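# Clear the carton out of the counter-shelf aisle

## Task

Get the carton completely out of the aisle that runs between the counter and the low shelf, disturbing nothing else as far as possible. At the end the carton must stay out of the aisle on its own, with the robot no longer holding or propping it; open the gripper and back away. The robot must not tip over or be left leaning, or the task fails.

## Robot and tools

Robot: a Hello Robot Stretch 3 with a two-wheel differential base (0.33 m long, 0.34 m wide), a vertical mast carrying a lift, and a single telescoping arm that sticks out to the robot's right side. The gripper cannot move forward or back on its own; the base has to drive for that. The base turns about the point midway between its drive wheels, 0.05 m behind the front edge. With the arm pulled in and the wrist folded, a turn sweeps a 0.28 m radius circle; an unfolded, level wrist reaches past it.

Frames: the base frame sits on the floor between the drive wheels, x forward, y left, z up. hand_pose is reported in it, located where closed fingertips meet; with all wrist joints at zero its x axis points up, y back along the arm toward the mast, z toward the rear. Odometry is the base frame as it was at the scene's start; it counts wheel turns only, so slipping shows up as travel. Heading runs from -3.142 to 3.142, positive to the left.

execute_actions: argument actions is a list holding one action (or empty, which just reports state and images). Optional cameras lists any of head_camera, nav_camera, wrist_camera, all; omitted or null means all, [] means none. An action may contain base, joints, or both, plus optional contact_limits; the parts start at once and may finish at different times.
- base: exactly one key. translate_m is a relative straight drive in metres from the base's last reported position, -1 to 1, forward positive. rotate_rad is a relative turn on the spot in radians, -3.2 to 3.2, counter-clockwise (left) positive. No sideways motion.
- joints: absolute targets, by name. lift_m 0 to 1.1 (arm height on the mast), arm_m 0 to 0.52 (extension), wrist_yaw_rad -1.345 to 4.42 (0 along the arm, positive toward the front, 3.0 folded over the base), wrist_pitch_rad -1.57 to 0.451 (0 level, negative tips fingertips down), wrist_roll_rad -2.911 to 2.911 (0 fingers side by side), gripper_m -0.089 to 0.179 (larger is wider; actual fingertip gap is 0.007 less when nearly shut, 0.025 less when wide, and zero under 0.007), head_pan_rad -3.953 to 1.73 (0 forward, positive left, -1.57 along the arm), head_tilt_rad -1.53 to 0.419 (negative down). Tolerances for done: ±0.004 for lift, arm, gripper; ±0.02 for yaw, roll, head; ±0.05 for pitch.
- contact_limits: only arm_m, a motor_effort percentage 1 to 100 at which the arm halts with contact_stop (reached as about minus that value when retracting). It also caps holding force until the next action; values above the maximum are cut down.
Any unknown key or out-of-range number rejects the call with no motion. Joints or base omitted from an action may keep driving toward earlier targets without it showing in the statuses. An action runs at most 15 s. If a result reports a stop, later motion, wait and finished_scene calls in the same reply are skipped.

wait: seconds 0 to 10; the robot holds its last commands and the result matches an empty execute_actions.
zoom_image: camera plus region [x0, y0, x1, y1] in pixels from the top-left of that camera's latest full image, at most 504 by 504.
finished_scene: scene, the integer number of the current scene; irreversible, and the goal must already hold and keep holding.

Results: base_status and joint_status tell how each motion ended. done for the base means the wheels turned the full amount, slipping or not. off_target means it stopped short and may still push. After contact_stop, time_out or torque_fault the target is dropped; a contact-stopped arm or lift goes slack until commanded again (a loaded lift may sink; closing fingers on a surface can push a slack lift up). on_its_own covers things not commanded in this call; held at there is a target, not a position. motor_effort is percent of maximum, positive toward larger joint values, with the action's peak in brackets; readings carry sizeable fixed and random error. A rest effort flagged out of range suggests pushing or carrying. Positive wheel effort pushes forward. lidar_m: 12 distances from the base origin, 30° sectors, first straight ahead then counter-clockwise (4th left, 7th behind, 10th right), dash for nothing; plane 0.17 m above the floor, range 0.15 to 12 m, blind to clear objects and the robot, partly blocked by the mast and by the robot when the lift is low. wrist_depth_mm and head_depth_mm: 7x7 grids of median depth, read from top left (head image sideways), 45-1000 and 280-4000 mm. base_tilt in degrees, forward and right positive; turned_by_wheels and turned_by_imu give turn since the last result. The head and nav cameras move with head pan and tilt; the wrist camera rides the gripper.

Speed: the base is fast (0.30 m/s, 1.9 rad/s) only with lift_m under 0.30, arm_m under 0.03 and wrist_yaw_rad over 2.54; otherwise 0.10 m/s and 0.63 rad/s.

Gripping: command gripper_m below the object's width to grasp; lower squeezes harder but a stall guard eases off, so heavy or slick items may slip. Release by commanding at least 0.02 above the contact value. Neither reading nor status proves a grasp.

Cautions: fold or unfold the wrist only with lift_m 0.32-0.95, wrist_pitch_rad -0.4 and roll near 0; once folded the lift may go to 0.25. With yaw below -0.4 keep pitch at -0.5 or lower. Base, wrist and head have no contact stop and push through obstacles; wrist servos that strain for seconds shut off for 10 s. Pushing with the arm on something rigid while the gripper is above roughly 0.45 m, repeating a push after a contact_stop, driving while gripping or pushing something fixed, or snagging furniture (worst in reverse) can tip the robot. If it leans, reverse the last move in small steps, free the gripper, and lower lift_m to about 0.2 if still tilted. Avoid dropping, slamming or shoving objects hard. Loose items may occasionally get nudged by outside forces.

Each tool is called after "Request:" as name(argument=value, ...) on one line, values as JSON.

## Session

Request:
execute_actions(actions=[])

Scene clock: 0.00 s.
base_odometry: x=+0.000 y=+0.000 heading=+0.000 (m, m, rad; odometry frame)
turned_by_wheels: +0.000 (rad since the last result)
turned_by_imu: +0.000 (rad since the last result)
base_tilt: forward=+0.8 right=+0.8 (deg)
lidar_m: 1.08 1.01 1.39 1.71 1.72 2.17 2.02 1.16 0.76 0.67 0.67 1.33
head_depth_mm: 1759 1763 1761 1753 1757 1736 1677 / 1739 1731 1750 1718 1712 1702 1699 / 1705 1711 1702 1690 1682 1694 1683 / 1684 1674 1668 1688 1665 1665 1655 / 1644 1655 1648 1640 1623 1629 1627 / 1617 1622 1627 1607 1598 1605 1596 / 1610 1597 1589 1580 1583 1568 1566
base_status: not commanded
joint_positions: lift_m=+0.587 arm_m=-0.002 wrist_yaw_rad=+3.097 wrist_pitch_rad=-0.471 wrist_roll_rad=-0.015 gripper_m=+0.037 head_pan_rad=+0.014 head_tilt_rad=+0.012
joint_status: not commanded
motor_effort: left_wheel=-1 right_wheel=+0 lift_m=+18 arm_m=+0 wrist_yaw_rad=+1 wrist_pitch_rad=+5 wrist_roll_rad=+0 gripper_m=+0 head_pan_rad=+0 head_tilt_rad=+1 (%)
hand_pose: x=-0.0114 y=+0.0746 z=+0.5882 quat_wxyz=(+0.180, +0.686, +0.151, +0.689) (m; base frame)
wrist_depth_mm: - - - - - - - / - - - - - - - / - - - - - - - / - - - - - - - / - 974 982 926 985 926 919 / 863 834 - 817 797 834 807 / 751 766 737 728 733 715 720
pictures: head_camera (sideways: a quarter turn clockwise sets it upright), nav_camera (sideways: a quarter turn counterclockwise sets it upright), wrist_camera
Images, in order (width x height): head_camera 896x504, nav_camera 672x504, wrist_camera 644x364.

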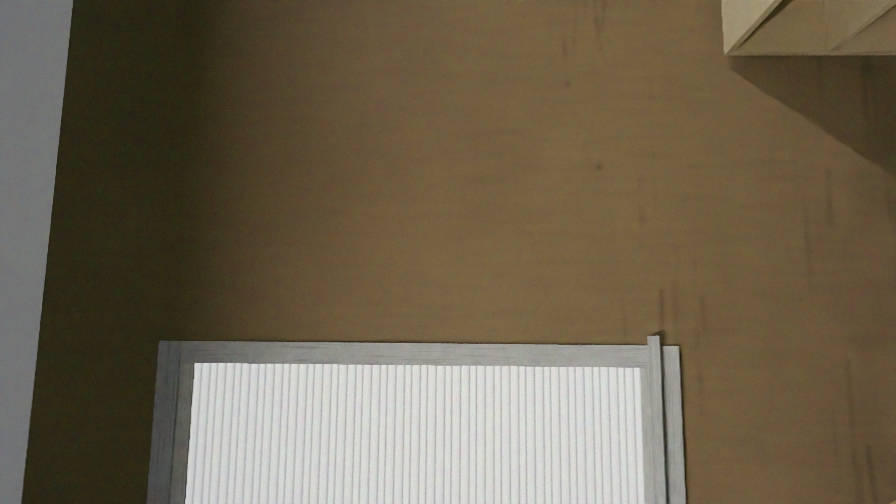

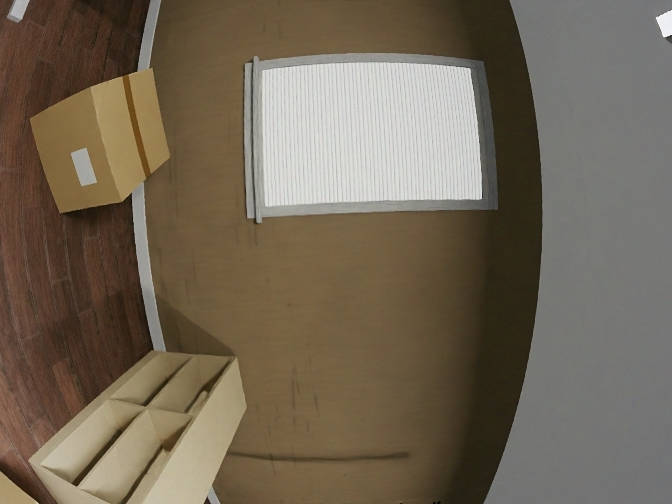

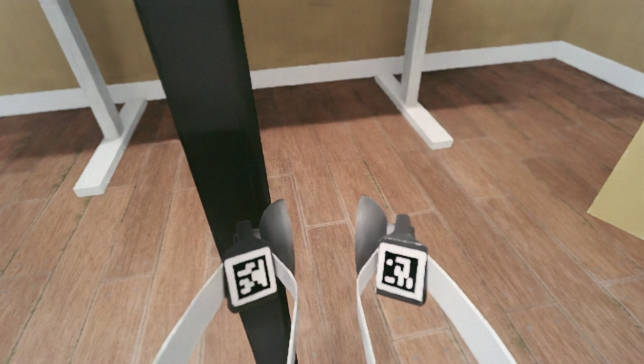

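Request:
execute_actions(actions=[{"base":{"rotate_rad":-1.1},"joints":{"head_tilt_rad":-0.9}}])

Scene clock: 4.23 s.
base_odometry: x=+0.000 y=+0.000 heading=-1.100 (m, m, rad; odometry frame)
turned_by_wheels: -1.100 (rad since the last result)
turned_by_imu: -1.114 (rad since the last result)
base_tilt: forward=+0.8 right=+0.9 (deg)
lidar_m: 0.67 1.33 1.72 1.01 1.39 1.39 1.40 2.07 2.02 1.26 0.78 0.68
head_depth_mm: 2539 2471 1979 1138 1174 1237 1104 / 2656 2434 1990 1109 1214 1241 1095 / 2707 2450 1320 1101 1249 1232 1098 / 2404 2358 1892 1097 1286 1231 1093 / 2271 2365 1270 1490 1404 1230 1092 / 2780 1274 1180 1521 1397 1226 1089 / 2446 1268 1339 1550 1387 1225 1089
base_status: done
joint_positions: lift_m=+0.587 arm_m=-0.002 wrist_yaw_rad=+3.097 wrist_pitch_rad=-0.471 wrist_roll_rad=-0.015 gripper_m=+0.037 head_pan_rad=+0.014 head_tilt_rad=-0.889
joint_status: all done
motor_effort: left_wheel=+1(5) right_wheel=-3(5) lift_m=+18(18) arm_m=+0(0) wrist_yaw_rad=+1(0) wrist_pitch_rad=+5(5) wrist_roll_rad=+0(0) gripper_m=-1(1) head_pan_rad=-1(1) head_tilt_rad=-7(51) (%)
hand_pose: x=-0.0114 y=+0.0746 z=+0.5882 quat_wxyz=(+0.180, +0.686, +0.151, +0.689) (m; base frame)
wrist_depth_mm: - - - - - - - / - - - - - - - / - - - - - - - / - - - - - - - / 997 979 989 952 993 958 980 / 878 826 - 838 830 812 791 / 757 725 735 750 732 721 716
pictures: head_camera (sideways: a quarter turn clockwise sets it upright), nav_camera (sideways: a quarter turn counterclockwise sets it upright), wrist_camera
Images, in order (width x height): head_camera 896x504, nav_camera 672x504, wrist_camera 644x364.

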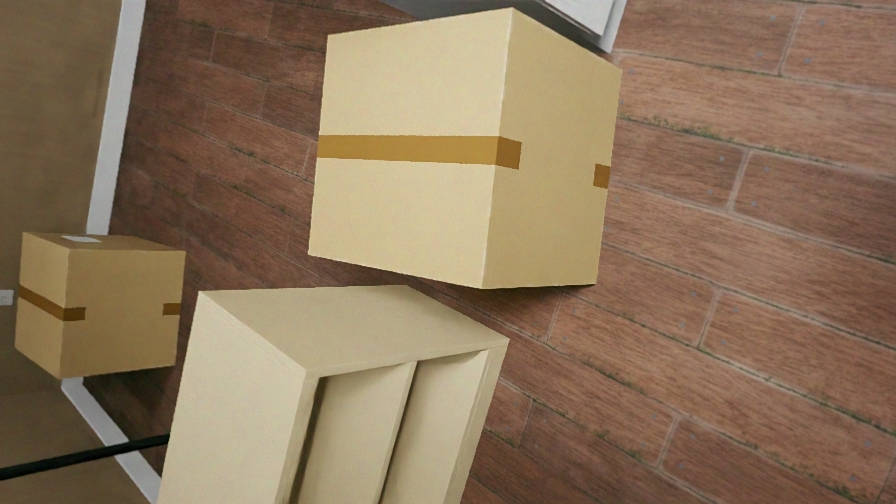

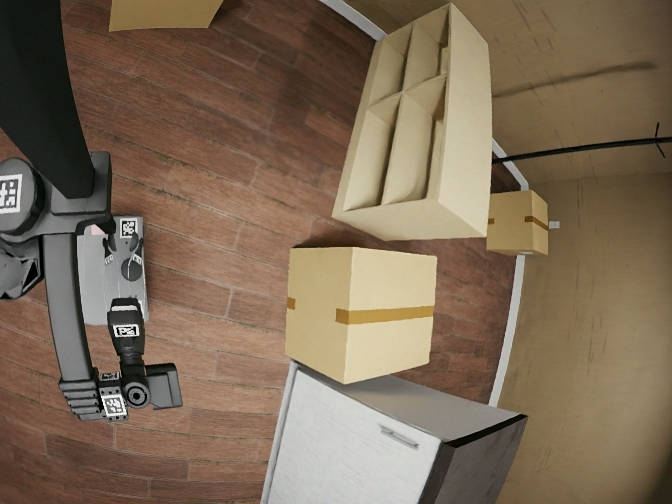

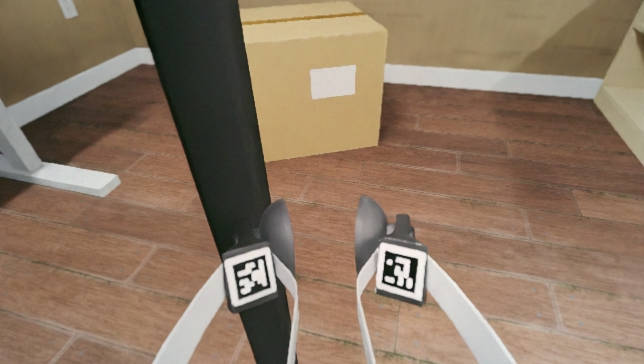

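Request:
execute_actions(actions=[{"base":{"translate_m":0.38},"joints":{"lift_m":0.62}}], cameras=[])

Request:
execute_actions(actions=[{"base":{"rotate_rad":-0.27},"joints":{"head_tilt_rad":-1.1}}], cameras=[])

Request:
execute_actions(actions=[{"base":{"translate_m":0.26}}])

Scene clock: 14.30 s.
base_odometry: x=+0.172 y=-0.339 heading=-1.100 (m, m, rad; odometry frame)
turned_by_wheels: +0.000 (rad since the last result)
turned_by_imu: +0.003 (rad since the last result)
base_tilt: forward=+0.9 right=+0.8 (deg)
lidar_m: 0.29 0.55 1.03 1.07 1.08 1.68 1.78 2.40 2.17 0.61 0.36 0.29
head_depth_mm: 2259 2411 1970 1648 951 833 1047 / 2339 2435 1952 1638 947 841 1066 / 2393 2426 1972 1632 943 843 1063 / 2323 2187 1944 1592 962 857 1077 / 2183 2134 1858 1072 1300 1226 1091 / 2552 2254 1025 877 1065 1220 1087 / 2297 2289 1019 894 1283 1221 1089
base_status: done
joint_positions: lift_m=+0.620 arm_m=-0.002 wrist_yaw_rad=+3.097 wrist_pitch_rad=-0.472 wrist_roll_rad=-0.015 gripper_m=+0.037 head_pan_rad=+0.014 head_tilt_rad=-0.889
joint_status: all done
motor_effort: left_wheel=+1(5) right_wheel=-2(3) lift_m=+21(24) arm_m=+0(0) wrist_yaw_rad=+1(1) wrist_pitch_rad=+5(5) wrist_roll_rad=+0(0) gripper_m=+0(1) head_pan_rad=+0(1) head_tilt_rad=-6(7) (%)
hand_pose: x=-0.0115 y=+0.0745 z=+0.6205 quat_wxyz=(+0.180, +0.686, +0.151, +0.689) (m; base frame)
wrist_depth_mm: - - - - - - - / - - - - - - 873 / - - - - - - 932 / - - - - - - - / - - - - - 999 887 / 895 886 - 901 844 875 782 / 788 790 767 769 755 749 707
pictures: none
No camera images: the call's "cameras" was empty. Leave "cameras" out to get every camera's image.

Scene clock: 15.70 s.
base_odometry: x=+0.172 y=-0.339 heading=-1.370 (m, m, rad; odometry frame)
turned_by_wheels: -0.270 (rad since the last result)
turned_by_imu: -0.273 (rad since the last result)
base_tilt: forward=+0.8 right=+0.7 (deg)
lidar_m: 0.29 0.29 1.03 1.59 1.09 1.15 2.07 1.78 2.21 1.07 0.48 0.31
head_depth_mm: 2129 1831 1100 982 1016 1181 - / 2115 1815 1094 963 971 1182 1099 / 2112 1815 1074 958 910 1177 - / 2091 1817 1071 953 901 1178 - / 2084 1800 1069 950 897 1172 - / 2058 1801 1583 1358 1282 1169 1086 / 1915 1790 915 999 1251 1164 1071
base_status: done
joint_positions: lift_m=+0.620 arm_m=-0.002 wrist_yaw_rad=+3.097 wrist_pitch_rad=-0.472 wrist_roll_rad=-0.015 gripper_m=+0.037 head_pan_rad=+0.014 head_tilt_rad=-1.086
joint_status: all done
motor_effort: left_wheel=+1(5) right_wheel=-2(7) lift_m=+21(21) arm_m=+0(1) wrist_yaw_rad=+1(0) wrist_pitch_rad=+6(5) wrist_roll_rad=+0(0) gripper_m=-1(0) head_pan_rad=+1(0) head_tilt_rad=-8(27) (%)
hand_pose: x=-0.0115 y=+0.0745 z=+0.6205 quat_wxyz=(+0.180, +0.686, +0.151, +0.689) (m; base frame)
wrist_depth_mm: - - - - - 914 918 / 923 999 - - - - - / 967 - - - - - 789 / - - - - - - 627 / - - - - - 935 579 / 873 896 - 883 826 808 639 / 777 772 767 761 741 736 717
pictures: none
No camera images: the call's "cameras" was empty. Leave "cameras" out to get every camera's image.

Scene clock: 19.33 s.
base_odometry: x=+0.224 y=-0.593 heading=-1.368 (m, m, rad; odometry frame)
turned_by_wheels: +0.001 (rad since the last result)
turned_by_imu: +0.009 (rad since the last result)
base_tilt: forward=+0.8 right=+0.7 (deg)
lidar_m: - - 0.94 0.94 1.21 1.26 2.32 2.03 2.22 0.32 0.15 -
head_depth_mm: 2123 1828 1607 1065 905 802 - / 2110 1817 1596 960 864 801 1105 / 2111 1809 1606 960 864 786 - / 2080 1801 1589 953 863 786 - / 2087 1797 1586 953 859 782 - / 2074 1803 1585 1413 1226 1155 1081 / 1707 1789 1570 890 931 1126 1071
base_status: translate_m off_target (by the wheels' count: +0.2598 of +0.2600)
joint_positions: lift_m=+0.620 arm_m=-0.002 wrist_yaw_rad=+3.097 wrist_pitch_rad=-0.472 wrist_roll_rad=-0.015 gripper_m=+0.037 head_pan_rad=+0.014 head_tilt_rad=-1.087
joint_status: not commanded
on_its_own: left_wheel is at rest, and its effort (+35) is outside its rest range (-18 to +18)
motor_effort: left_wheel=+35(49) right_wheel=+4(9) lift_m=+21(21) arm_m=+0(0) wrist_yaw_rad=+1(1) wrist_pitch_rad=+5(5) wrist_roll_rad=+0(0) gripper_m=+1(0) head_pan_rad=+0(0) head_tilt_rad=-7(8) (%)
hand_pose: x=-0.0115 y=+0.0745 z=+0.6205 quat_wxyz=(+0.180, +0.686, +0.151, +0.689) (m; base frame)
wrist_depth_mm: - - - - 906 503 487 / - - - - 982 391 374 / - - - - 875 415 412 / - - - - - 457 461 / - - - - 877 515 530 / 896 874 - 888 784 617 596 / 787 789 787 748 510 324 325
pictures: head_camera (sideways: a quarter turn clockwise sets it upright), nav_camera (sideways: a quarter turn counterclockwise sets it upright), wrist_camera
Images, in order (width x height): head_camera 896x504, nav_camera 672x504, wrist_camera 644x364.

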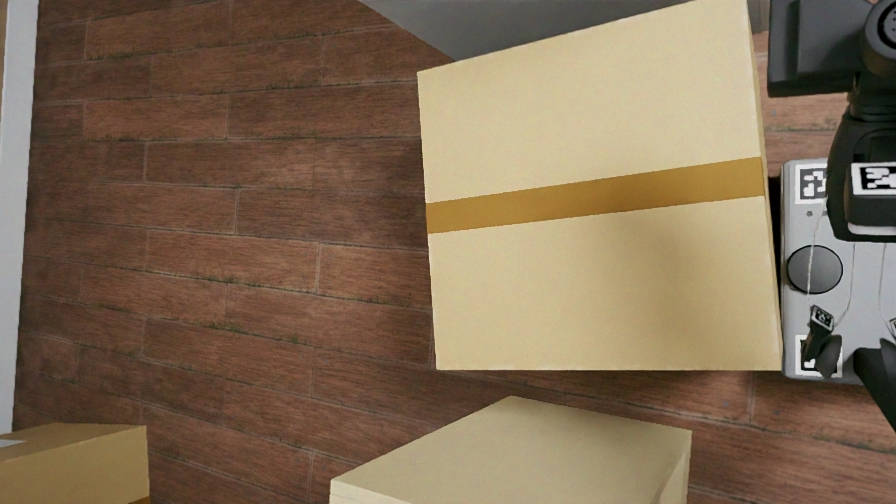

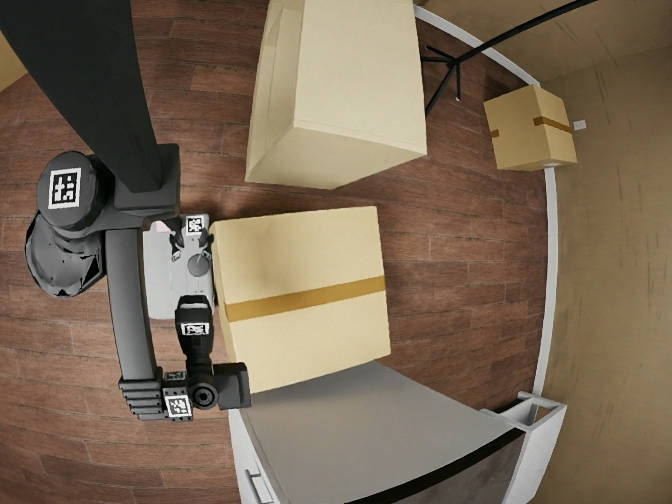

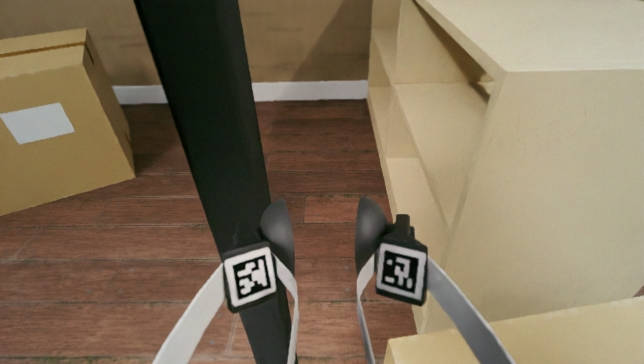

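This carton is heavier, so I'll push in shorter steps.

Request:
execute_actions(actions=[{"base":{"translate_m":0.35}}], cameras=["nav_camera","head_camera"])

Scene clock: 25.57 s.
base_odometry: x=+0.295 y=-0.936 heading=-1.368 (m, m, rad; odometry frame)
turned_by_wheels: +0.001 (rad since the last result)
turned_by_imu: -0.197 (rad since the last result)
base_tilt: forward=+0.9 right=+0.7 (deg)
lidar_m: - - 0.32 0.30 0.30 1.36 2.19 2.28 0.42 0.19 0.15 -
head_depth_mm: 2038 1831 1616 1412 863 792 - / 2067 1820 1599 962 865 789 1084 / 2031 1818 1596 954 864 788 - / 2010 1813 1599 955 860 787 - / 2007 1816 1578 1380 861 786 - / 1983 1808 1573 1418 1281 1170 1087 / 1979 1792 1581 1413 1280 1004 948
base_status: translate_m off_target (by the wheels' count: +0.3496 of +0.3500)
joint_positions: lift_m=+0.620 arm_m=-0.002 wrist_yaw_rad=+3.097 wrist_pitch_rad=-0.472 wrist_roll_rad=-0.015 gripper_m=+0.037 head_pan_rad=+0.014 head_tilt_rad=-1.087
joint_status: not commanded
on_its_own: left_wheel is at rest, and its effort (+41) is outside its rest range (-18 to +18); right_wheel is at rest, and its effort (+25) is outside its rest range (-18 to +18)
motor_effort: left_wheel=+41(51) right_wheel=+25(36) lift_m=+21(21) arm_m=+0(0) wrist_yaw_rad=+1(0) wrist_pitch_rad=+5(5) wrist_roll_rad=+0(0) gripper_m=-1(1) head_pan_rad=-1(0) head_tilt_rad=-8(7) (%)
hand_pose: x=-0.0115 y=+0.0745 z=+0.6205 quat_wxyz=(+0.180, +0.686, +0.151, +0.689) (m; base frame)
wrist_depth_mm: - - 539 526 519 - - / - - 365 364 378 397 - / - - - 387 416 - - / - - - 435 463 - - / - - - 505 531 988 977 / 870 894 - 577 661 847 845 / 792 787 760 688 511 329 326
pictures: head_camera (sideways: a quarter turn clockwise sets it upright), nav_camera (sideways: a quarter turn counterclockwise sets it upright)
Images, in order (width x height): head_camera 896x504, nav_camera 672x504.

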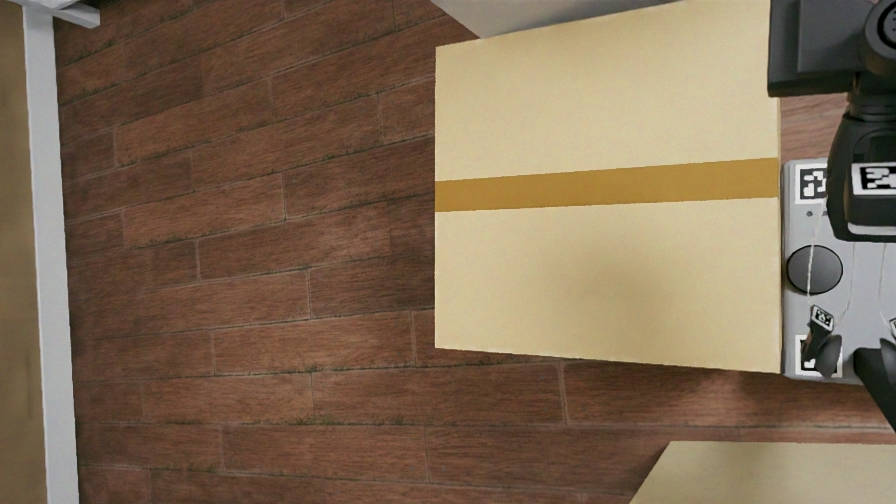

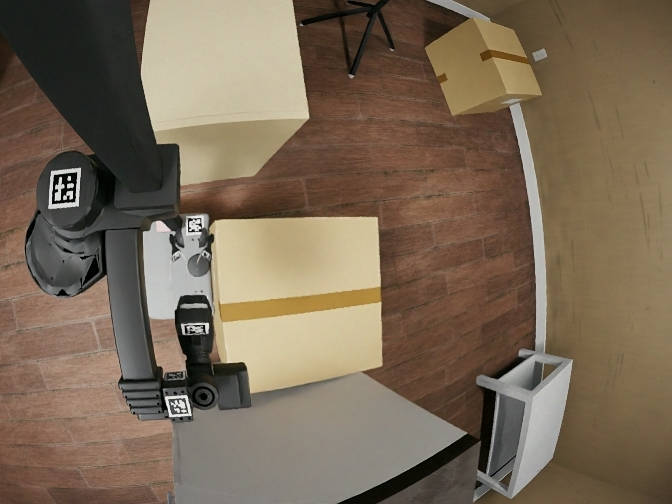

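The right wheel is slipping and the robot has veered right. I'll re-aim to shift the push toward the carton's centre.

Request:
execute_actions(actions=[{"base":{"translate_m":-0.07}}], cameras=[])

Request:
execute_actions(actions=[{"base":{"rotate_rad":0.25}}], cameras=[])

Request:
execute_actions(actions=[{"base":{"translate_m":0.25}}], cameras=["nav_camera","head_camera"])

Scene clock: 30.43 s.
base_odometry: x=+0.281 y=-0.867 heading=-1.368 (m, m, rad; odometry frame)
turned_by_wheels: +0.000 (rad since the last result)
turned_by_imu: +0.000 (rad since the last result)
base_tilt: forward=+0.8 right=+0.7 (deg)
lidar_m: - 0.15 0.17 0.29 1.56 1.30 2.12 2.23 2.40 0.40 0.17 0.15
head_depth_mm: 2066 1846 1612 929 869 822 - / 2064 1822 1609 959 865 822 1102 / 2071 1814 1602 958 862 821 - / 2040 1795 1590 956 864 815 - / 2014 1801 1596 964 861 814 - / 2005 1794 1576 1413 1274 1168 1094 / 1995 1791 1579 1412 1274 979 981
base_status: done
joint_positions: lift_m=+0.620 arm_m=-0.002 wrist_yaw_rad=+3.097 wrist_pitch_rad=-0.472 wrist_roll_rad=-0.015 gripper_m=+0.037 head_pan_rad=+0.014 head_tilt_rad=-1.087
joint_status: not commanded
motor_effort: left_wheel=+0(37) right_wheel=+0(24) lift_m=+21(21) arm_m=+0(0) wrist_yaw_rad=+1(1) wrist_pitch_rad=+5(5) wrist_roll_rad=+0(0) gripper_m=+0(0) head_pan_rad=+0(1) head_tilt_rad=-7(7) (%)
hand_pose: x=-0.0115 y=+0.0745 z=+0.6205 quat_wxyz=(+0.180, +0.686, +0.151, +0.689) (m; base frame)
wrist_depth_mm: - - 599 528 510 552 - / - - - 363 376 395 - / - - - 382 406 431 - / - - - 425 453 490 - / - - - 490 521 608 991 / 891 886 - 565 630 824 863 / 769 789 779 680 716 329 325
pictures: none
No camera images: the call's "cameras" was empty. Leave "cameras" out to get every camera's image.

Scene clock: 31.80 s.
base_odometry: x=+0.281 y=-0.867 heading=-1.118 (m, m, rad; odometry frame)
turned_by_wheels: +0.250 (rad since the last result)
turned_by_imu: +0.253 (rad since the last result)
base_tilt: forward=+0.9 right=+0.8 (deg)
lidar_m: - 0.15 0.29 0.29 1.30 1.37 2.23 2.73 0.40 0.25 0.15 -
head_depth_mm: 2022 1829 1606 958 868 792 - / 2033 1821 1618 956 864 796 1093 / 2033 1814 1596 957 864 807 - / 2040 1817 1589 968 861 818 - / 2025 1807 1589 1418 1278 1128 - / 1939 1769 1588 1416 1266 1149 1088 / 1508 1738 1585 1408 806 863 1046
base_status: done
joint_positions: lift_m=+0.620 arm_m=-0.002 wrist_yaw_rad=+3.097 wrist_pitch_rad=-0.472 wrist_roll_rad=-0.015 gripper_m=+0.037 head_pan_rad=+0.014 head_tilt_rad=-1.087
joint_status: not commanded
motor_effort: left_wheel=-2(6) right_wheel=+3(5) lift_m=+21(21) arm_m=+0(1) wrist_yaw_rad=+1(1) wrist_pitch_rad=+5(5) wrist_roll_rad=+0(0) gripper_m=+0(0) head_pan_rad=+1(0) head_tilt_rad=-7(7) (%)
hand_pose: x=-0.0115 y=+0.0745 z=+0.6205 quat_wxyz=(+0.180, +0.686, +0.151, +0.689) (m; base frame)
wrist_depth_mm: - - - - 510 493 - / - - - - 357 352 338 / - - - - 376 363 359 / - - - - 418 409 399 / - - - - 470 464 467 / 913 875 - 861 576 538 825 / 797 777 766 753 662 640 753
pictures: none
No camera images: the call's "cameras" was empty. Leave "cameras" out to get every camera's image.

Scene clock: 35.50 s.
base_odometry: x=+0.390 y=-1.091 heading=-1.117 (m, m, rad; odometry frame)
turned_by_wheels: +0.001 (rad since the last result)
turned_by_imu: -0.330 (rad since the last result)
base_tilt: forward=+0.6 right=+0.7 (deg)
lidar_m: - - 0.29 0.26 0.26 1.38 1.58 2.35 0.48 0.20 0.15 -
head_depth_mm: 1985 1823 1598 1432 870 794 - / 2055 1818 1595 959 865 792 1089 / 2005 1812 1600 958 867 789 - / 2007 1807 1599 955 862 789 - / 1992 1813 1596 1381 876 784 - / 1949 1787 1587 1415 1283 1165 1088 / 1933 1792 1593 1422 1272 1080 843
base_status: translate_m off_target (by the wheels' count: +0.2496 of +0.2500)
joint_positions: lift_m=+0.620 arm_m=-0.002 wrist_yaw_rad=+3.097 wrist_pitch_rad=-0.472 wrist_roll_rad=-0.015 gripper_m=+0.037 head_pan_rad=+0.014 head_tilt_rad=-1.088
joint_status: not commanded
on_its_own: left_wheel is at rest, and its effort (+42) is outside its rest range (-18 to +18); right_wheel is at rest, and its effort (+24) is outside its rest range (-18 to +18)
motor_effort: left_wheel=+42(47) right_wheel=+24(57) lift_m=+21(21) arm_m=+0(1) wrist_yaw_rad=+1(1) wrist_pitch_rad=+6(6) wrist_roll_rad=+0(0) gripper_m=-1(0) head_pan_rad=+1(1) head_tilt_rad=-7(8) (%)
hand_pose: x=-0.0115 y=+0.0744 z=+0.6205 quat_wxyz=(+0.180, +0.686, +0.151, +0.689) (m; base frame)
wrist_depth_mm: - - 536 520 - - - / - 403 368 363 358 - - / - 305 - 348 379 - - / - 338 - 393 430 - - / - 947 392 445 964 984 991 / 897 883 - 519 822 857 871 / 777 772 545 641 684 747 326
pictures: head_camera (sideways: a quarter turn clockwise sets it upright), nav_camera (sideways: a quarter turn counterclockwise sets it upright)
Images, in order (width x height): head_camera 896x504, nav_camera 672x504.

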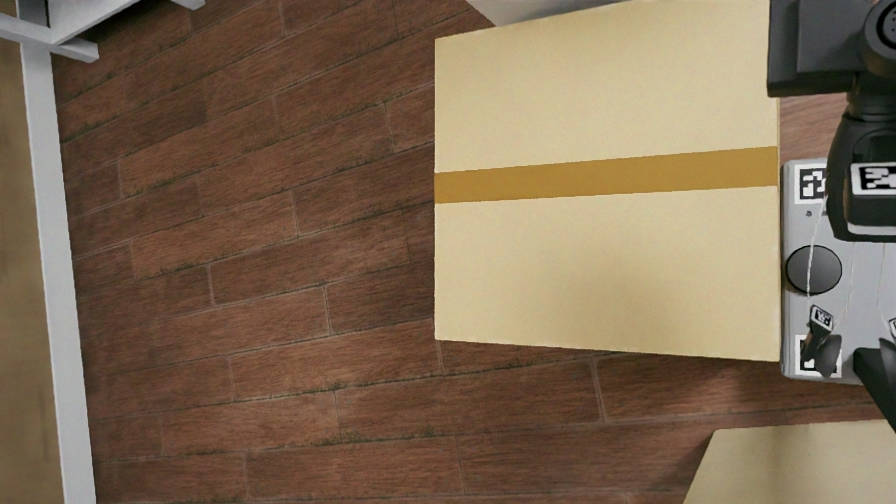

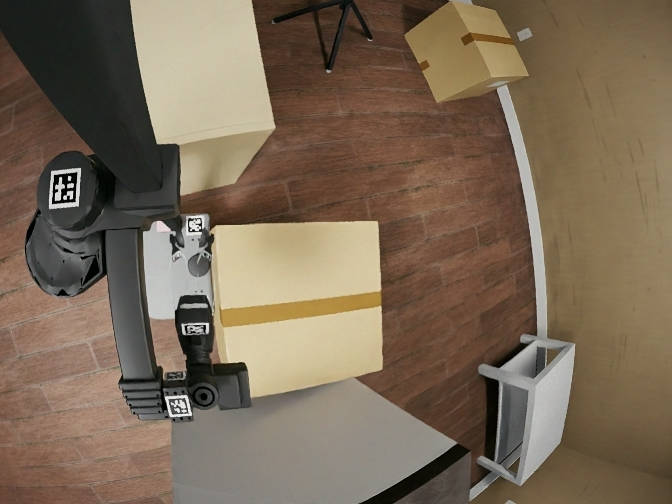

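Request:
execute_actions(actions=[{"base":{"translate_m":-0.07}}], cameras=[])

Request:
execute_actions(actions=[{"base":{"rotate_rad":0.5}}], cameras=[])

Request:
execute_actions(actions=[{"base":{"translate_m":-0.25}}], cameras=[])

Request:
execute_actions(actions=[{"base":{"rotate_rad":-0.5}}], cameras=["nav_camera","head_camera"])

Scene clock: 42.47 s.
base_odometry: x=+0.359 y=-1.029 heading=-1.117 (m, m, rad; odometry frame)
turned_by_wheels: +0.000 (rad since the last result)
turned_by_imu: +0.000 (rad since the last result)
base_tilt: forward=+0.8 right=+0.9 (deg)
lidar_m: - 0.15 0.28 0.25 0.25 1.32 1.52 2.30 2.51 0.44 0.17 0.15
head_depth_mm: 1973 1823 1602 950 867 823 - / 2082 1820 1602 956 867 820 1101 / 2078 1822 1593 957 865 817 - / 2047 1803 1588 955 861 817 - / 1999 1805 1581 967 869 817 - / 1996 1805 1580 1425 1281 1164 1073 / 1939 1787 1576 1412 1287 889 798
base_status: done
joint_positions: lift_m=+0.620 arm_m=-0.002 wrist_yaw_rad=+3.097 wrist_pitch_rad=-0.472 wrist_roll_rad=-0.015 gripper_m=+0.037 head_pan_rad=+0.014 head_tilt_rad=-1.088
joint_status: not commanded
motor_effort: left_wheel=+0(38) right_wheel=+0(25) lift_m=+21(21) arm_m=+0(0) wrist_yaw_rad=+1(1) wrist_pitch_rad=+6(5) wrist_roll_rad=+0(0) gripper_m=+0(1) head_pan_rad=+0(0) head_tilt_rad=-7(7) (%)
hand_pose: x=-0.0115 y=+0.0744 z=+0.6205 quat_wxyz=(+0.180, +0.686, +0.151, +0.689) (m; base frame)
wrist_depth_mm: - - 531 518 518 - - / - - 363 364 357 374 - / - - - 333 363 406 - / - - - 376 417 - - / - - 990 423 491 977 985 / 906 905 - 498 579 851 822 / 790 794 765 592 702 751 325
pictures: none
No camera images: the call's "cameras" was empty. Leave "cameras" out to get every camera's image.

Scene clock: 44.20 s.
base_odometry: x=+0.359 y=-1.028 heading=-0.618 (m, m, rad; odometry frame)
turned_by_wheels: +0.499 (rad since the last result)
turned_by_imu: +0.506 (rad since the last result)
base_tilt: forward=+0.9 right=+0.7 (deg)
lidar_m: 0.15 0.28 0.25 0.25 1.37 1.50 2.29 2.53 0.44 0.17 0.15 -
head_depth_mm: 1950 1844 1601 1437 868 790 - / 2017 1807 1605 958 866 791 950 / 1998 1819 1607 1407 863 798 - / 2026 1816 1590 1419 1269 816 - / 1516 1743 1593 1413 1280 1168 - / 1508 1727 1589 1422 842 1029 1072 / 1564 1754 1574 1412 676 704 1033
base_status: rotate_rad off_target (by the wheels' count: +0.4992 of +0.5000)
joint_positions: lift_m=+0.620 arm_m=-0.002 wrist_yaw_rad=+3.097 wrist_pitch_rad=-0.472 wrist_roll_rad=-0.015 gripper_m=+0.037 head_pan_rad=+0.014 head_tilt_rad=-1.088
joint_status: not commanded
on_its_own: right_wheel is at rest, and its effort (+23) is outside its rest range (-18 to +18)
motor_effort: left_wheel=-2(5) right_wheel=+23(23) lift_m=+21(21) arm_m=-1(1) wrist_yaw_rad=+1(1) wrist_pitch_rad=+5(6) wrist_roll_rad=+0(0) gripper_m=+0(1) head_pan_rad=+0(0) head_tilt_rad=-7(7) (%)
hand_pose: x=-0.0115 y=+0.0744 z=+0.6205 quat_wxyz=(+0.180, +0.686, +0.151, +0.689) (m; base frame)
wrist_depth_mm: - - - - 513 492 493 / - - - - 354 349 344 / - - - 347 320 300 288 / - - - 402 355 328 307 / - - - 970 389 368 343 / 895 890 - 831 473 422 385 / 778 786 754 649 551 480 484
pictures: none
No camera images: the call's "cameras" was empty. Leave "cameras" out to get every camera's image.

Scene clock: 47.83 s.
base_odometry: x=+0.156 y=-0.884 heading=-0.618 (m, m, rad; odometry frame)
turned_by_wheels: +0.000 (rad since the last result)
turned_by_imu: -0.001 (rad since the last result)
base_tilt: forward=+1.0 right=+0.7 (deg)
lidar_m: 0.35 0.37 0.36 1.58 1.32 1.95 2.05 2.46 2.19 0.37 0.36 0.34
head_depth_mm: 2078 1822 1607 963 870 1066 - / 2108 1816 1078 960 889 1147 1102 / 2098 1806 1545 955 939 1171 - / 2042 1805 1600 967 1125 1171 - / 1744 1801 1587 1416 1286 1169 - / 1750 1783 1530 922 1096 1167 1084 / 1976 1783 827 750 837 1165 1072
base_status: done
joint_positions: lift_m=+0.620 arm_m=-0.002 wrist_yaw_rad=+3.097 wrist_pitch_rad=-0.472 wrist_roll_rad=-0.015 gripper_m=+0.037 head_pan_rad=+0.014 head_tilt_rad=-1.088
joint_status: not commanded
motor_effort: left_wheel=-2(6) right_wheel=+2(18) lift_m=+21(21) arm_m=+0(0) wrist_yaw_rad=+1(0) wrist_pitch_rad=+5(5) wrist_roll_rad=+0(0) gripper_m=-1(1) head_pan_rad=+0(0) head_tilt_rad=-7(7) (%)
hand_pose: x=-0.0115 y=+0.0744 z=+0.6205 quat_wxyz=(+0.180, +0.686, +0.151, +0.689) (m; base frame)
wrist_depth_mm: - - - - - 823 488 / - - - - - 905 346 / - - - - - 774 355 / - - - - - 637 390 / - - - - - 484 431 / 883 880 - 874 829 542 486 / 793 784 764 747 760 604 556
pictures: none
No camera images: the call's "cameras" was empty. Leave "cameras" out to get every camera's image.

Scene clock: 49.60 s.
base_odometry: x=+0.156 y=-0.884 heading=-1.118 (m, m, rad; odometry frame)
turned_by_wheels: -0.500 (rad since the last result)
turned_by_imu: -0.506 (rad since the last result)
base_tilt: forward=+0.9 right=+0.8 (deg)
lidar_m: 0.34 0.35 0.36 0.36 1.58 1.21 1.94 2.05 2.42 2.19 0.37 0.35
head_depth_mm: 685 681 729 782 849 1019 - / 2073 1825 958 958 1059 1163 1107 / 2091 1804 1076 958 1024 1175 - / 2096 1806 1067 958 1019 1172 - / 2084 1792 1063 955 1016 1174 - / 2090 1806 1532 963 1011 1164 1086 / 2066 1808 1581 1414 1261 1129 1073
base_status: done
joint_positions: lift_m=+0.620 arm_m=-0.002 wrist_yaw_rad=+3.097 wrist_pitch_rad=-0.472 wrist_roll_rad=-0.015 gripper_m=+0.037 head_pan_rad=+0.014 head_tilt_rad=-1.088
joint_status: not commanded
motor_effort: left_wheel=+1(5) right_wheel=-2(6) lift_m=+21(21) arm_m=+0(0) wrist_yaw_rad=+1(1) wrist_pitch_rad=+6(5) wrist_roll_rad=+0(0) gripper_m=-1(0) head_pan_rad=+0(0) head_tilt_rad=-7(7) (%)
hand_pose: x=-0.0115 y=+0.0744 z=+0.6205 quat_wxyz=(+0.180, +0.686, +0.151, +0.689) (m; base frame)
wrist_depth_mm: - - - 917 509 495 478 / - - - - 424 451 501 / - - - 915 465 499 - / - - - - 534 584 - / - - - 955 605 680 976 / 892 902 - 885 740 831 431 / 785 775 740 753 749 723 441
pictures: head_camera (sideways: a quarter turn clockwise sets it upright), nav_camera (sideways: a quarter turn counterclockwise sets it upright)
Images, in order (width x height): head_camera 896x504, nav_camera 672x504.

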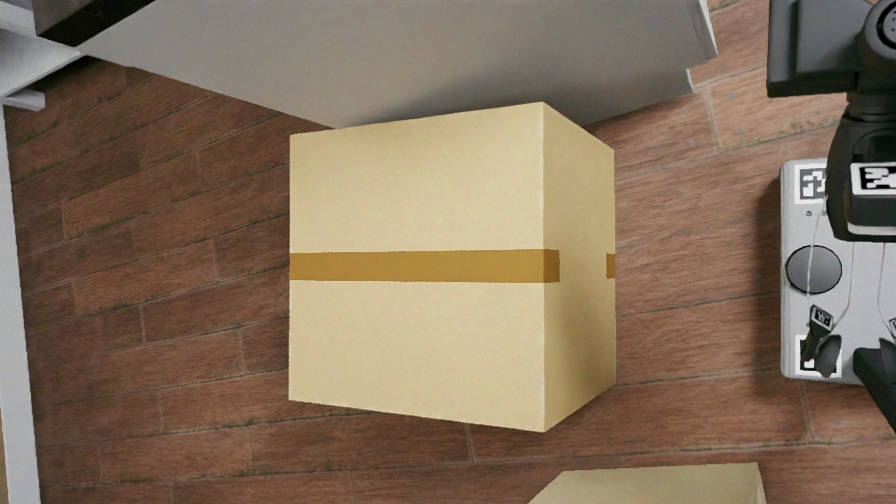

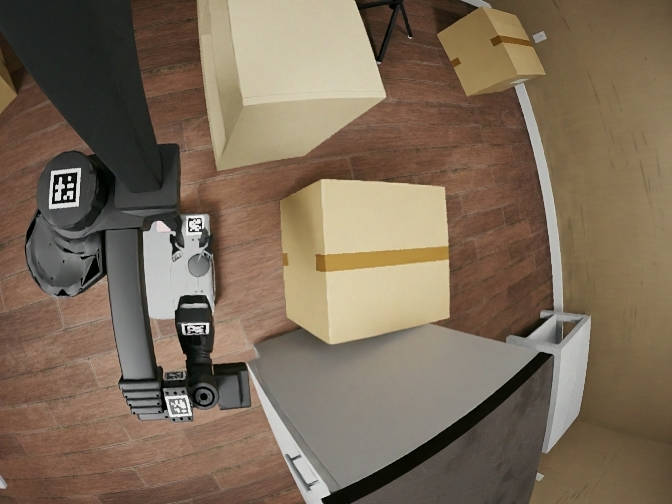

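Request:
execute_actions(actions=[{"base":{"translate_m":0.22}}], cameras=[])

Request:
execute_actions(actions=[{"base":{"rotate_rad":0.35}}], cameras=[])

Request:
execute_actions(actions=[{"base":{"translate_m":0.2}}], cameras=["nav_camera","head_camera"])

Scene clock: 57.63 s.
base_odometry: x=+0.252 y=-1.081 heading=-1.117 (m, m, rad; odometry frame)
turned_by_wheels: +0.000 (rad since the last result)
turned_by_imu: +0.002 (rad since the last result)
base_tilt: forward=+0.9 right=+0.7 (deg)
lidar_m: - 0.15 0.17 0.37 0.37 1.39 2.17 2.23 2.37 0.32 0.17 0.15
head_depth_mm: 1869 1786 646 689 745 813 - / 2071 1812 1590 931 880 909 1100 / 2068 1806 1598 956 866 819 - / 2023 1810 1597 956 863 818 - / 2008 1800 1585 950 858 815 - / 1983 1798 1591 952 858 811 1089 / 1960 1805 1576 1406 1285 1137 1060
base_status: done
joint_positions: lift_m=+0.620 arm_m=-0.002 wrist_yaw_rad=+3.097 wrist_pitch_rad=-0.472 wrist_roll_rad=-0.015 gripper_m=+0.037 head_pan_rad=+0.014 head_tilt_rad=-1.088
joint_status: not commanded
motor_effort: left_wheel=+1(5) right_wheel=-2(3) lift_m=+21(21) arm_m=+0(0) wrist_yaw_rad=+1(1) wrist_pitch_rad=+5(5) wrist_roll_rad=+0(0) gripper_m=+0(1) head_pan_rad=+0(0) head_tilt_rad=-7(7) (%)
hand_pose: x=-0.0115 y=+0.0744 z=+0.6205 quat_wxyz=(+0.180, +0.686, +0.151, +0.689) (m; base frame)
wrist_depth_mm: - - 538 524 512 - - / - - 419 434 461 - - / - - - 475 521 - - / - - - 531 596 - - / - - - 607 685 993 429 / 876 890 - 695 489 377 373 / 779 780 781 771 505 326 325
pictures: none
No camera images: the call's "cameras" was empty. Leave "cameras" out to get every camera's image.

Scene clock: 59.37 s.
base_odometry: x=+0.252 y=-1.081 heading=-0.768 (m, m, rad; odometry frame)
turned_by_wheels: +0.350 (rad since the last result)
turned_by_imu: +0.355 (rad since the last result)
base_tilt: forward=+0.9 right=+0.6 (deg)
lidar_m: - 0.15 0.37 0.37 1.40 1.47 2.24 2.64 0.32 0.21 0.15 -
head_depth_mm: 2000 1831 1613 959 874 822 - / 2013 1815 1605 958 867 789 1091 / 2000 1812 1593 959 863 799 - / 2037 1823 1586 952 864 818 - / 2039 1794 1590 1401 861 1028 - / 2027 1763 1584 1423 1280 1146 1089 / 1534 1729 1583 1412 1093 1084 1065
base_status: done
joint_positions: lift_m=+0.620 arm_m=-0.002 wrist_yaw_rad=+3.097 wrist_pitch_rad=-0.472 wrist_roll_rad=-0.015 gripper_m=+0.037 head_pan_rad=+0.014 head_tilt_rad=-1.088
joint_status: not commanded
motor_effort: left_wheel=-3(5) right_wheel=+2(6) lift_m=+21(21) arm_m=+0(0) wrist_yaw_rad=+0(1) wrist_pitch_rad=+5(5) wrist_roll_rad=+0(0) gripper_m=+1(1) head_pan_rad=+1(0) head_tilt_rad=-7(7) (%)
hand_pose: x=-0.0115 y=+0.0744 z=+0.6205 quat_wxyz=(+0.180, +0.686, +0.151, +0.689) (m; base frame)
wrist_depth_mm: - - - - 517 498 - / - - - 437 416 404 399 / - - - 483 454 445 461 / - - - 540 503 503 - / - - - 636 570 569 - / 897 887 - 839 692 627 843 / 791 783 781 761 745 335 324
pictures: none
No camera images: the call's "cameras" was empty. Leave "cameras" out to get every camera's image.

Scene clock: 62.30 s.
base_odometry: x=+0.395 y=-1.220 heading=-0.767 (m, m, rad; odometry frame)
turned_by_wheels: +0.001 (rad since the last result)
turned_by_imu: -0.350 (rad since the last result)
base_tilt: forward=+0.7 right=+0.8 (deg)
lidar_m: - - 0.15 0.19 0.36 1.44 2.24 2.31 0.36 0.19 0.15 -
head_depth_mm: 1877 1786 1605 707 758 806 - / 2027 1816 1599 1411 866 791 1090 / 2039 1811 1610 959 863 788 - / 2026 1807 1592 955 860 784 - / 1972 1801 1585 952 862 785 - / 1948 1809 1578 1394 859 783 1062 / 1928 1779 1582 1406 1276 1161 1059
base_status: translate_m off_target (by the wheels' count: +0.1996 of +0.2000)
joint_positions: lift_m=+0.620 arm_m=-0.002 wrist_yaw_rad=+3.097 wrist_pitch_rad=-0.472 wrist_roll_rad=-0.015 gripper_m=+0.037 head_pan_rad=+0.014 head_tilt_rad=-1.088
joint_status: not commanded
on_its_own: left_wheel is at rest, and its effort (+46) is outside its rest range (-18 to +18); right_wheel is at rest, and its effort (+34) is outside its rest range (-18 to +18)
motor_effort: left_wheel=+46(52) right_wheel=+34(53) lift_m=+21(21) arm_m=-1(1) wrist_yaw_rad=+1(1) wrist_pitch_rad=+5(6) wrist_roll_rad=+0(0) gripper_m=-1(1) head_pan_rad=+0(1) head_tilt_rad=-7(7) (%)
hand_pose: x=-0.0115 y=+0.0744 z=+0.6205 quat_wxyz=(+0.180, +0.686, +0.151, +0.689) (m; base frame)
wrist_depth_mm: - - 542 526 - - - / - - 411 424 467 - - / - - - 473 530 - - / - - - 530 - - - / - - 539 601 986 976 990 / 929 879 - 702 383 375 368 / 771 787 732 777 340 328 322
pictures: head_camera (sideways: a quarter turn clockwise sets it upright), nav_camera (sideways: a quarter turn counterclockwise sets it upright)
Images, in order (width x height): head_camera 896x504, nav_camera 672x504.

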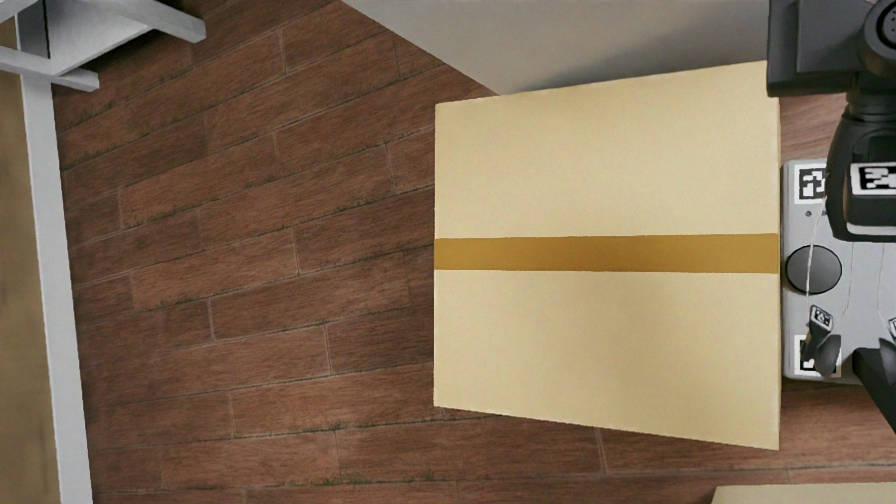

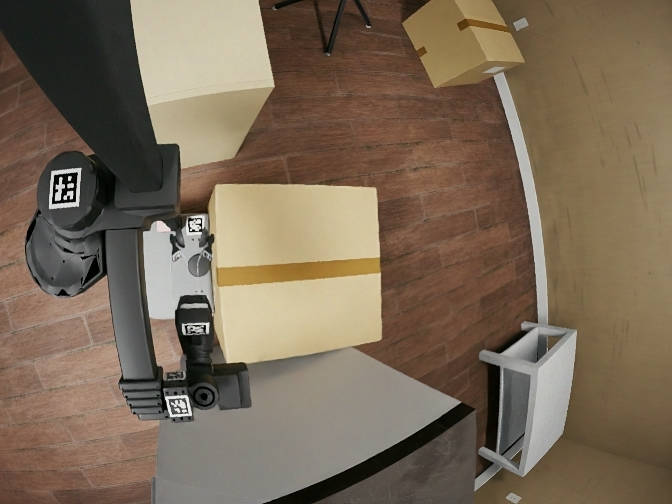

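Request:
execute_actions(actions=[{"base":{"translate_m":0.12}}], cameras=["nav_camera","head_camera"])

Scene clock: 66.20 s.
base_odometry: x=+0.482 y=-1.303 heading=-0.766 (m, m, rad; odometry frame)
turned_by_wheels: +0.001 (rad since the last result)
turned_by_imu: +0.000 (rad since the last result)
base_tilt: forward=+0.8 right=+0.7 (deg)
lidar_m: - - 0.15 0.19 0.36 1.44 2.24 2.32 0.36 0.19 0.15 -
head_depth_mm: 1887 1776 1604 709 757 805 - / 2046 1832 1594 1408 867 789 1091 / 2040 1824 1599 959 864 787 - / 2011 1819 1598 955 862 785 - / 1988 1805 1594 955 860 784 - / 1950 1793 1588 1392 856 783 1060 / 1927 1785 1578 1413 1275 1162 1063
base_status: translate_m off_target (by the wheels' count: +0.1196 of +0.1200)
joint_positions: lift_m=+0.620 arm_m=-0.002 wrist_yaw_rad=+3.097 wrist_pitch_rad=-0.472 wrist_roll_rad=-0.015 gripper_m=+0.037 head_pan_rad=+0.014 head_tilt_rad=-1.088
joint_status: not commanded
on_its_own: left_wheel is at rest, and its effort (+46) is outside its rest range (-18 to +18); right_wheel is at rest, and its effort (+35) is outside its rest range (-18 to +18)
motor_effort: left_wheel=+46(48) right_wheel=+35(35) lift_m=+21(21) arm_m=+0(1) wrist_yaw_rad=+1(1) wrist_pitch_rad=+5(6) wrist_roll_rad=+0(0) gripper_m=-1(0) head_pan_rad=+0(0) head_tilt_rad=-7(7) (%)
hand_pose: x=-0.0115 y=+0.0744 z=+0.6205 quat_wxyz=(+0.180, +0.686, +0.151, +0.689) (m; base frame)
wrist_depth_mm: - - 527 529 - - - / - - 409 425 462 - - / - - - 478 528 - - / - - - 523 - - - / - - 548 598 - - 988 / 890 902 - 704 383 374 370 / 780 792 744 771 340 324 325
pictures: head_camera (sideways: a quarter turn clockwise sets it upright), nav_camera (sideways: a quarter turn counterclockwise sets it upright)
Images, in order (width x height): head_camera 896x504, nav_camera 672x504.

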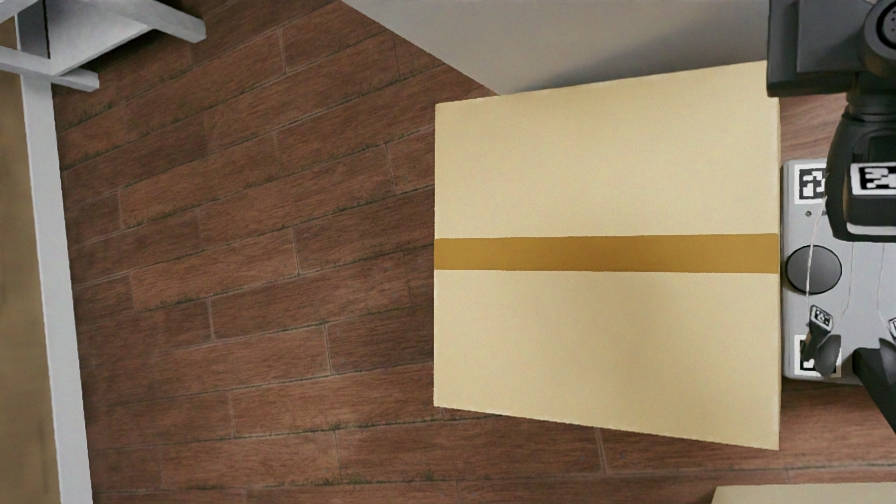

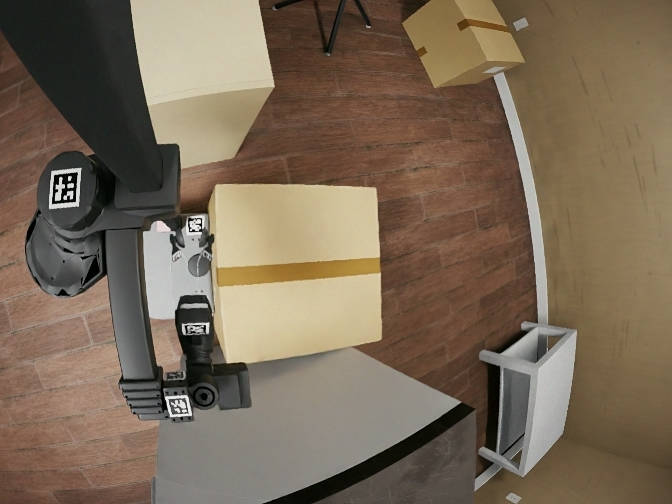

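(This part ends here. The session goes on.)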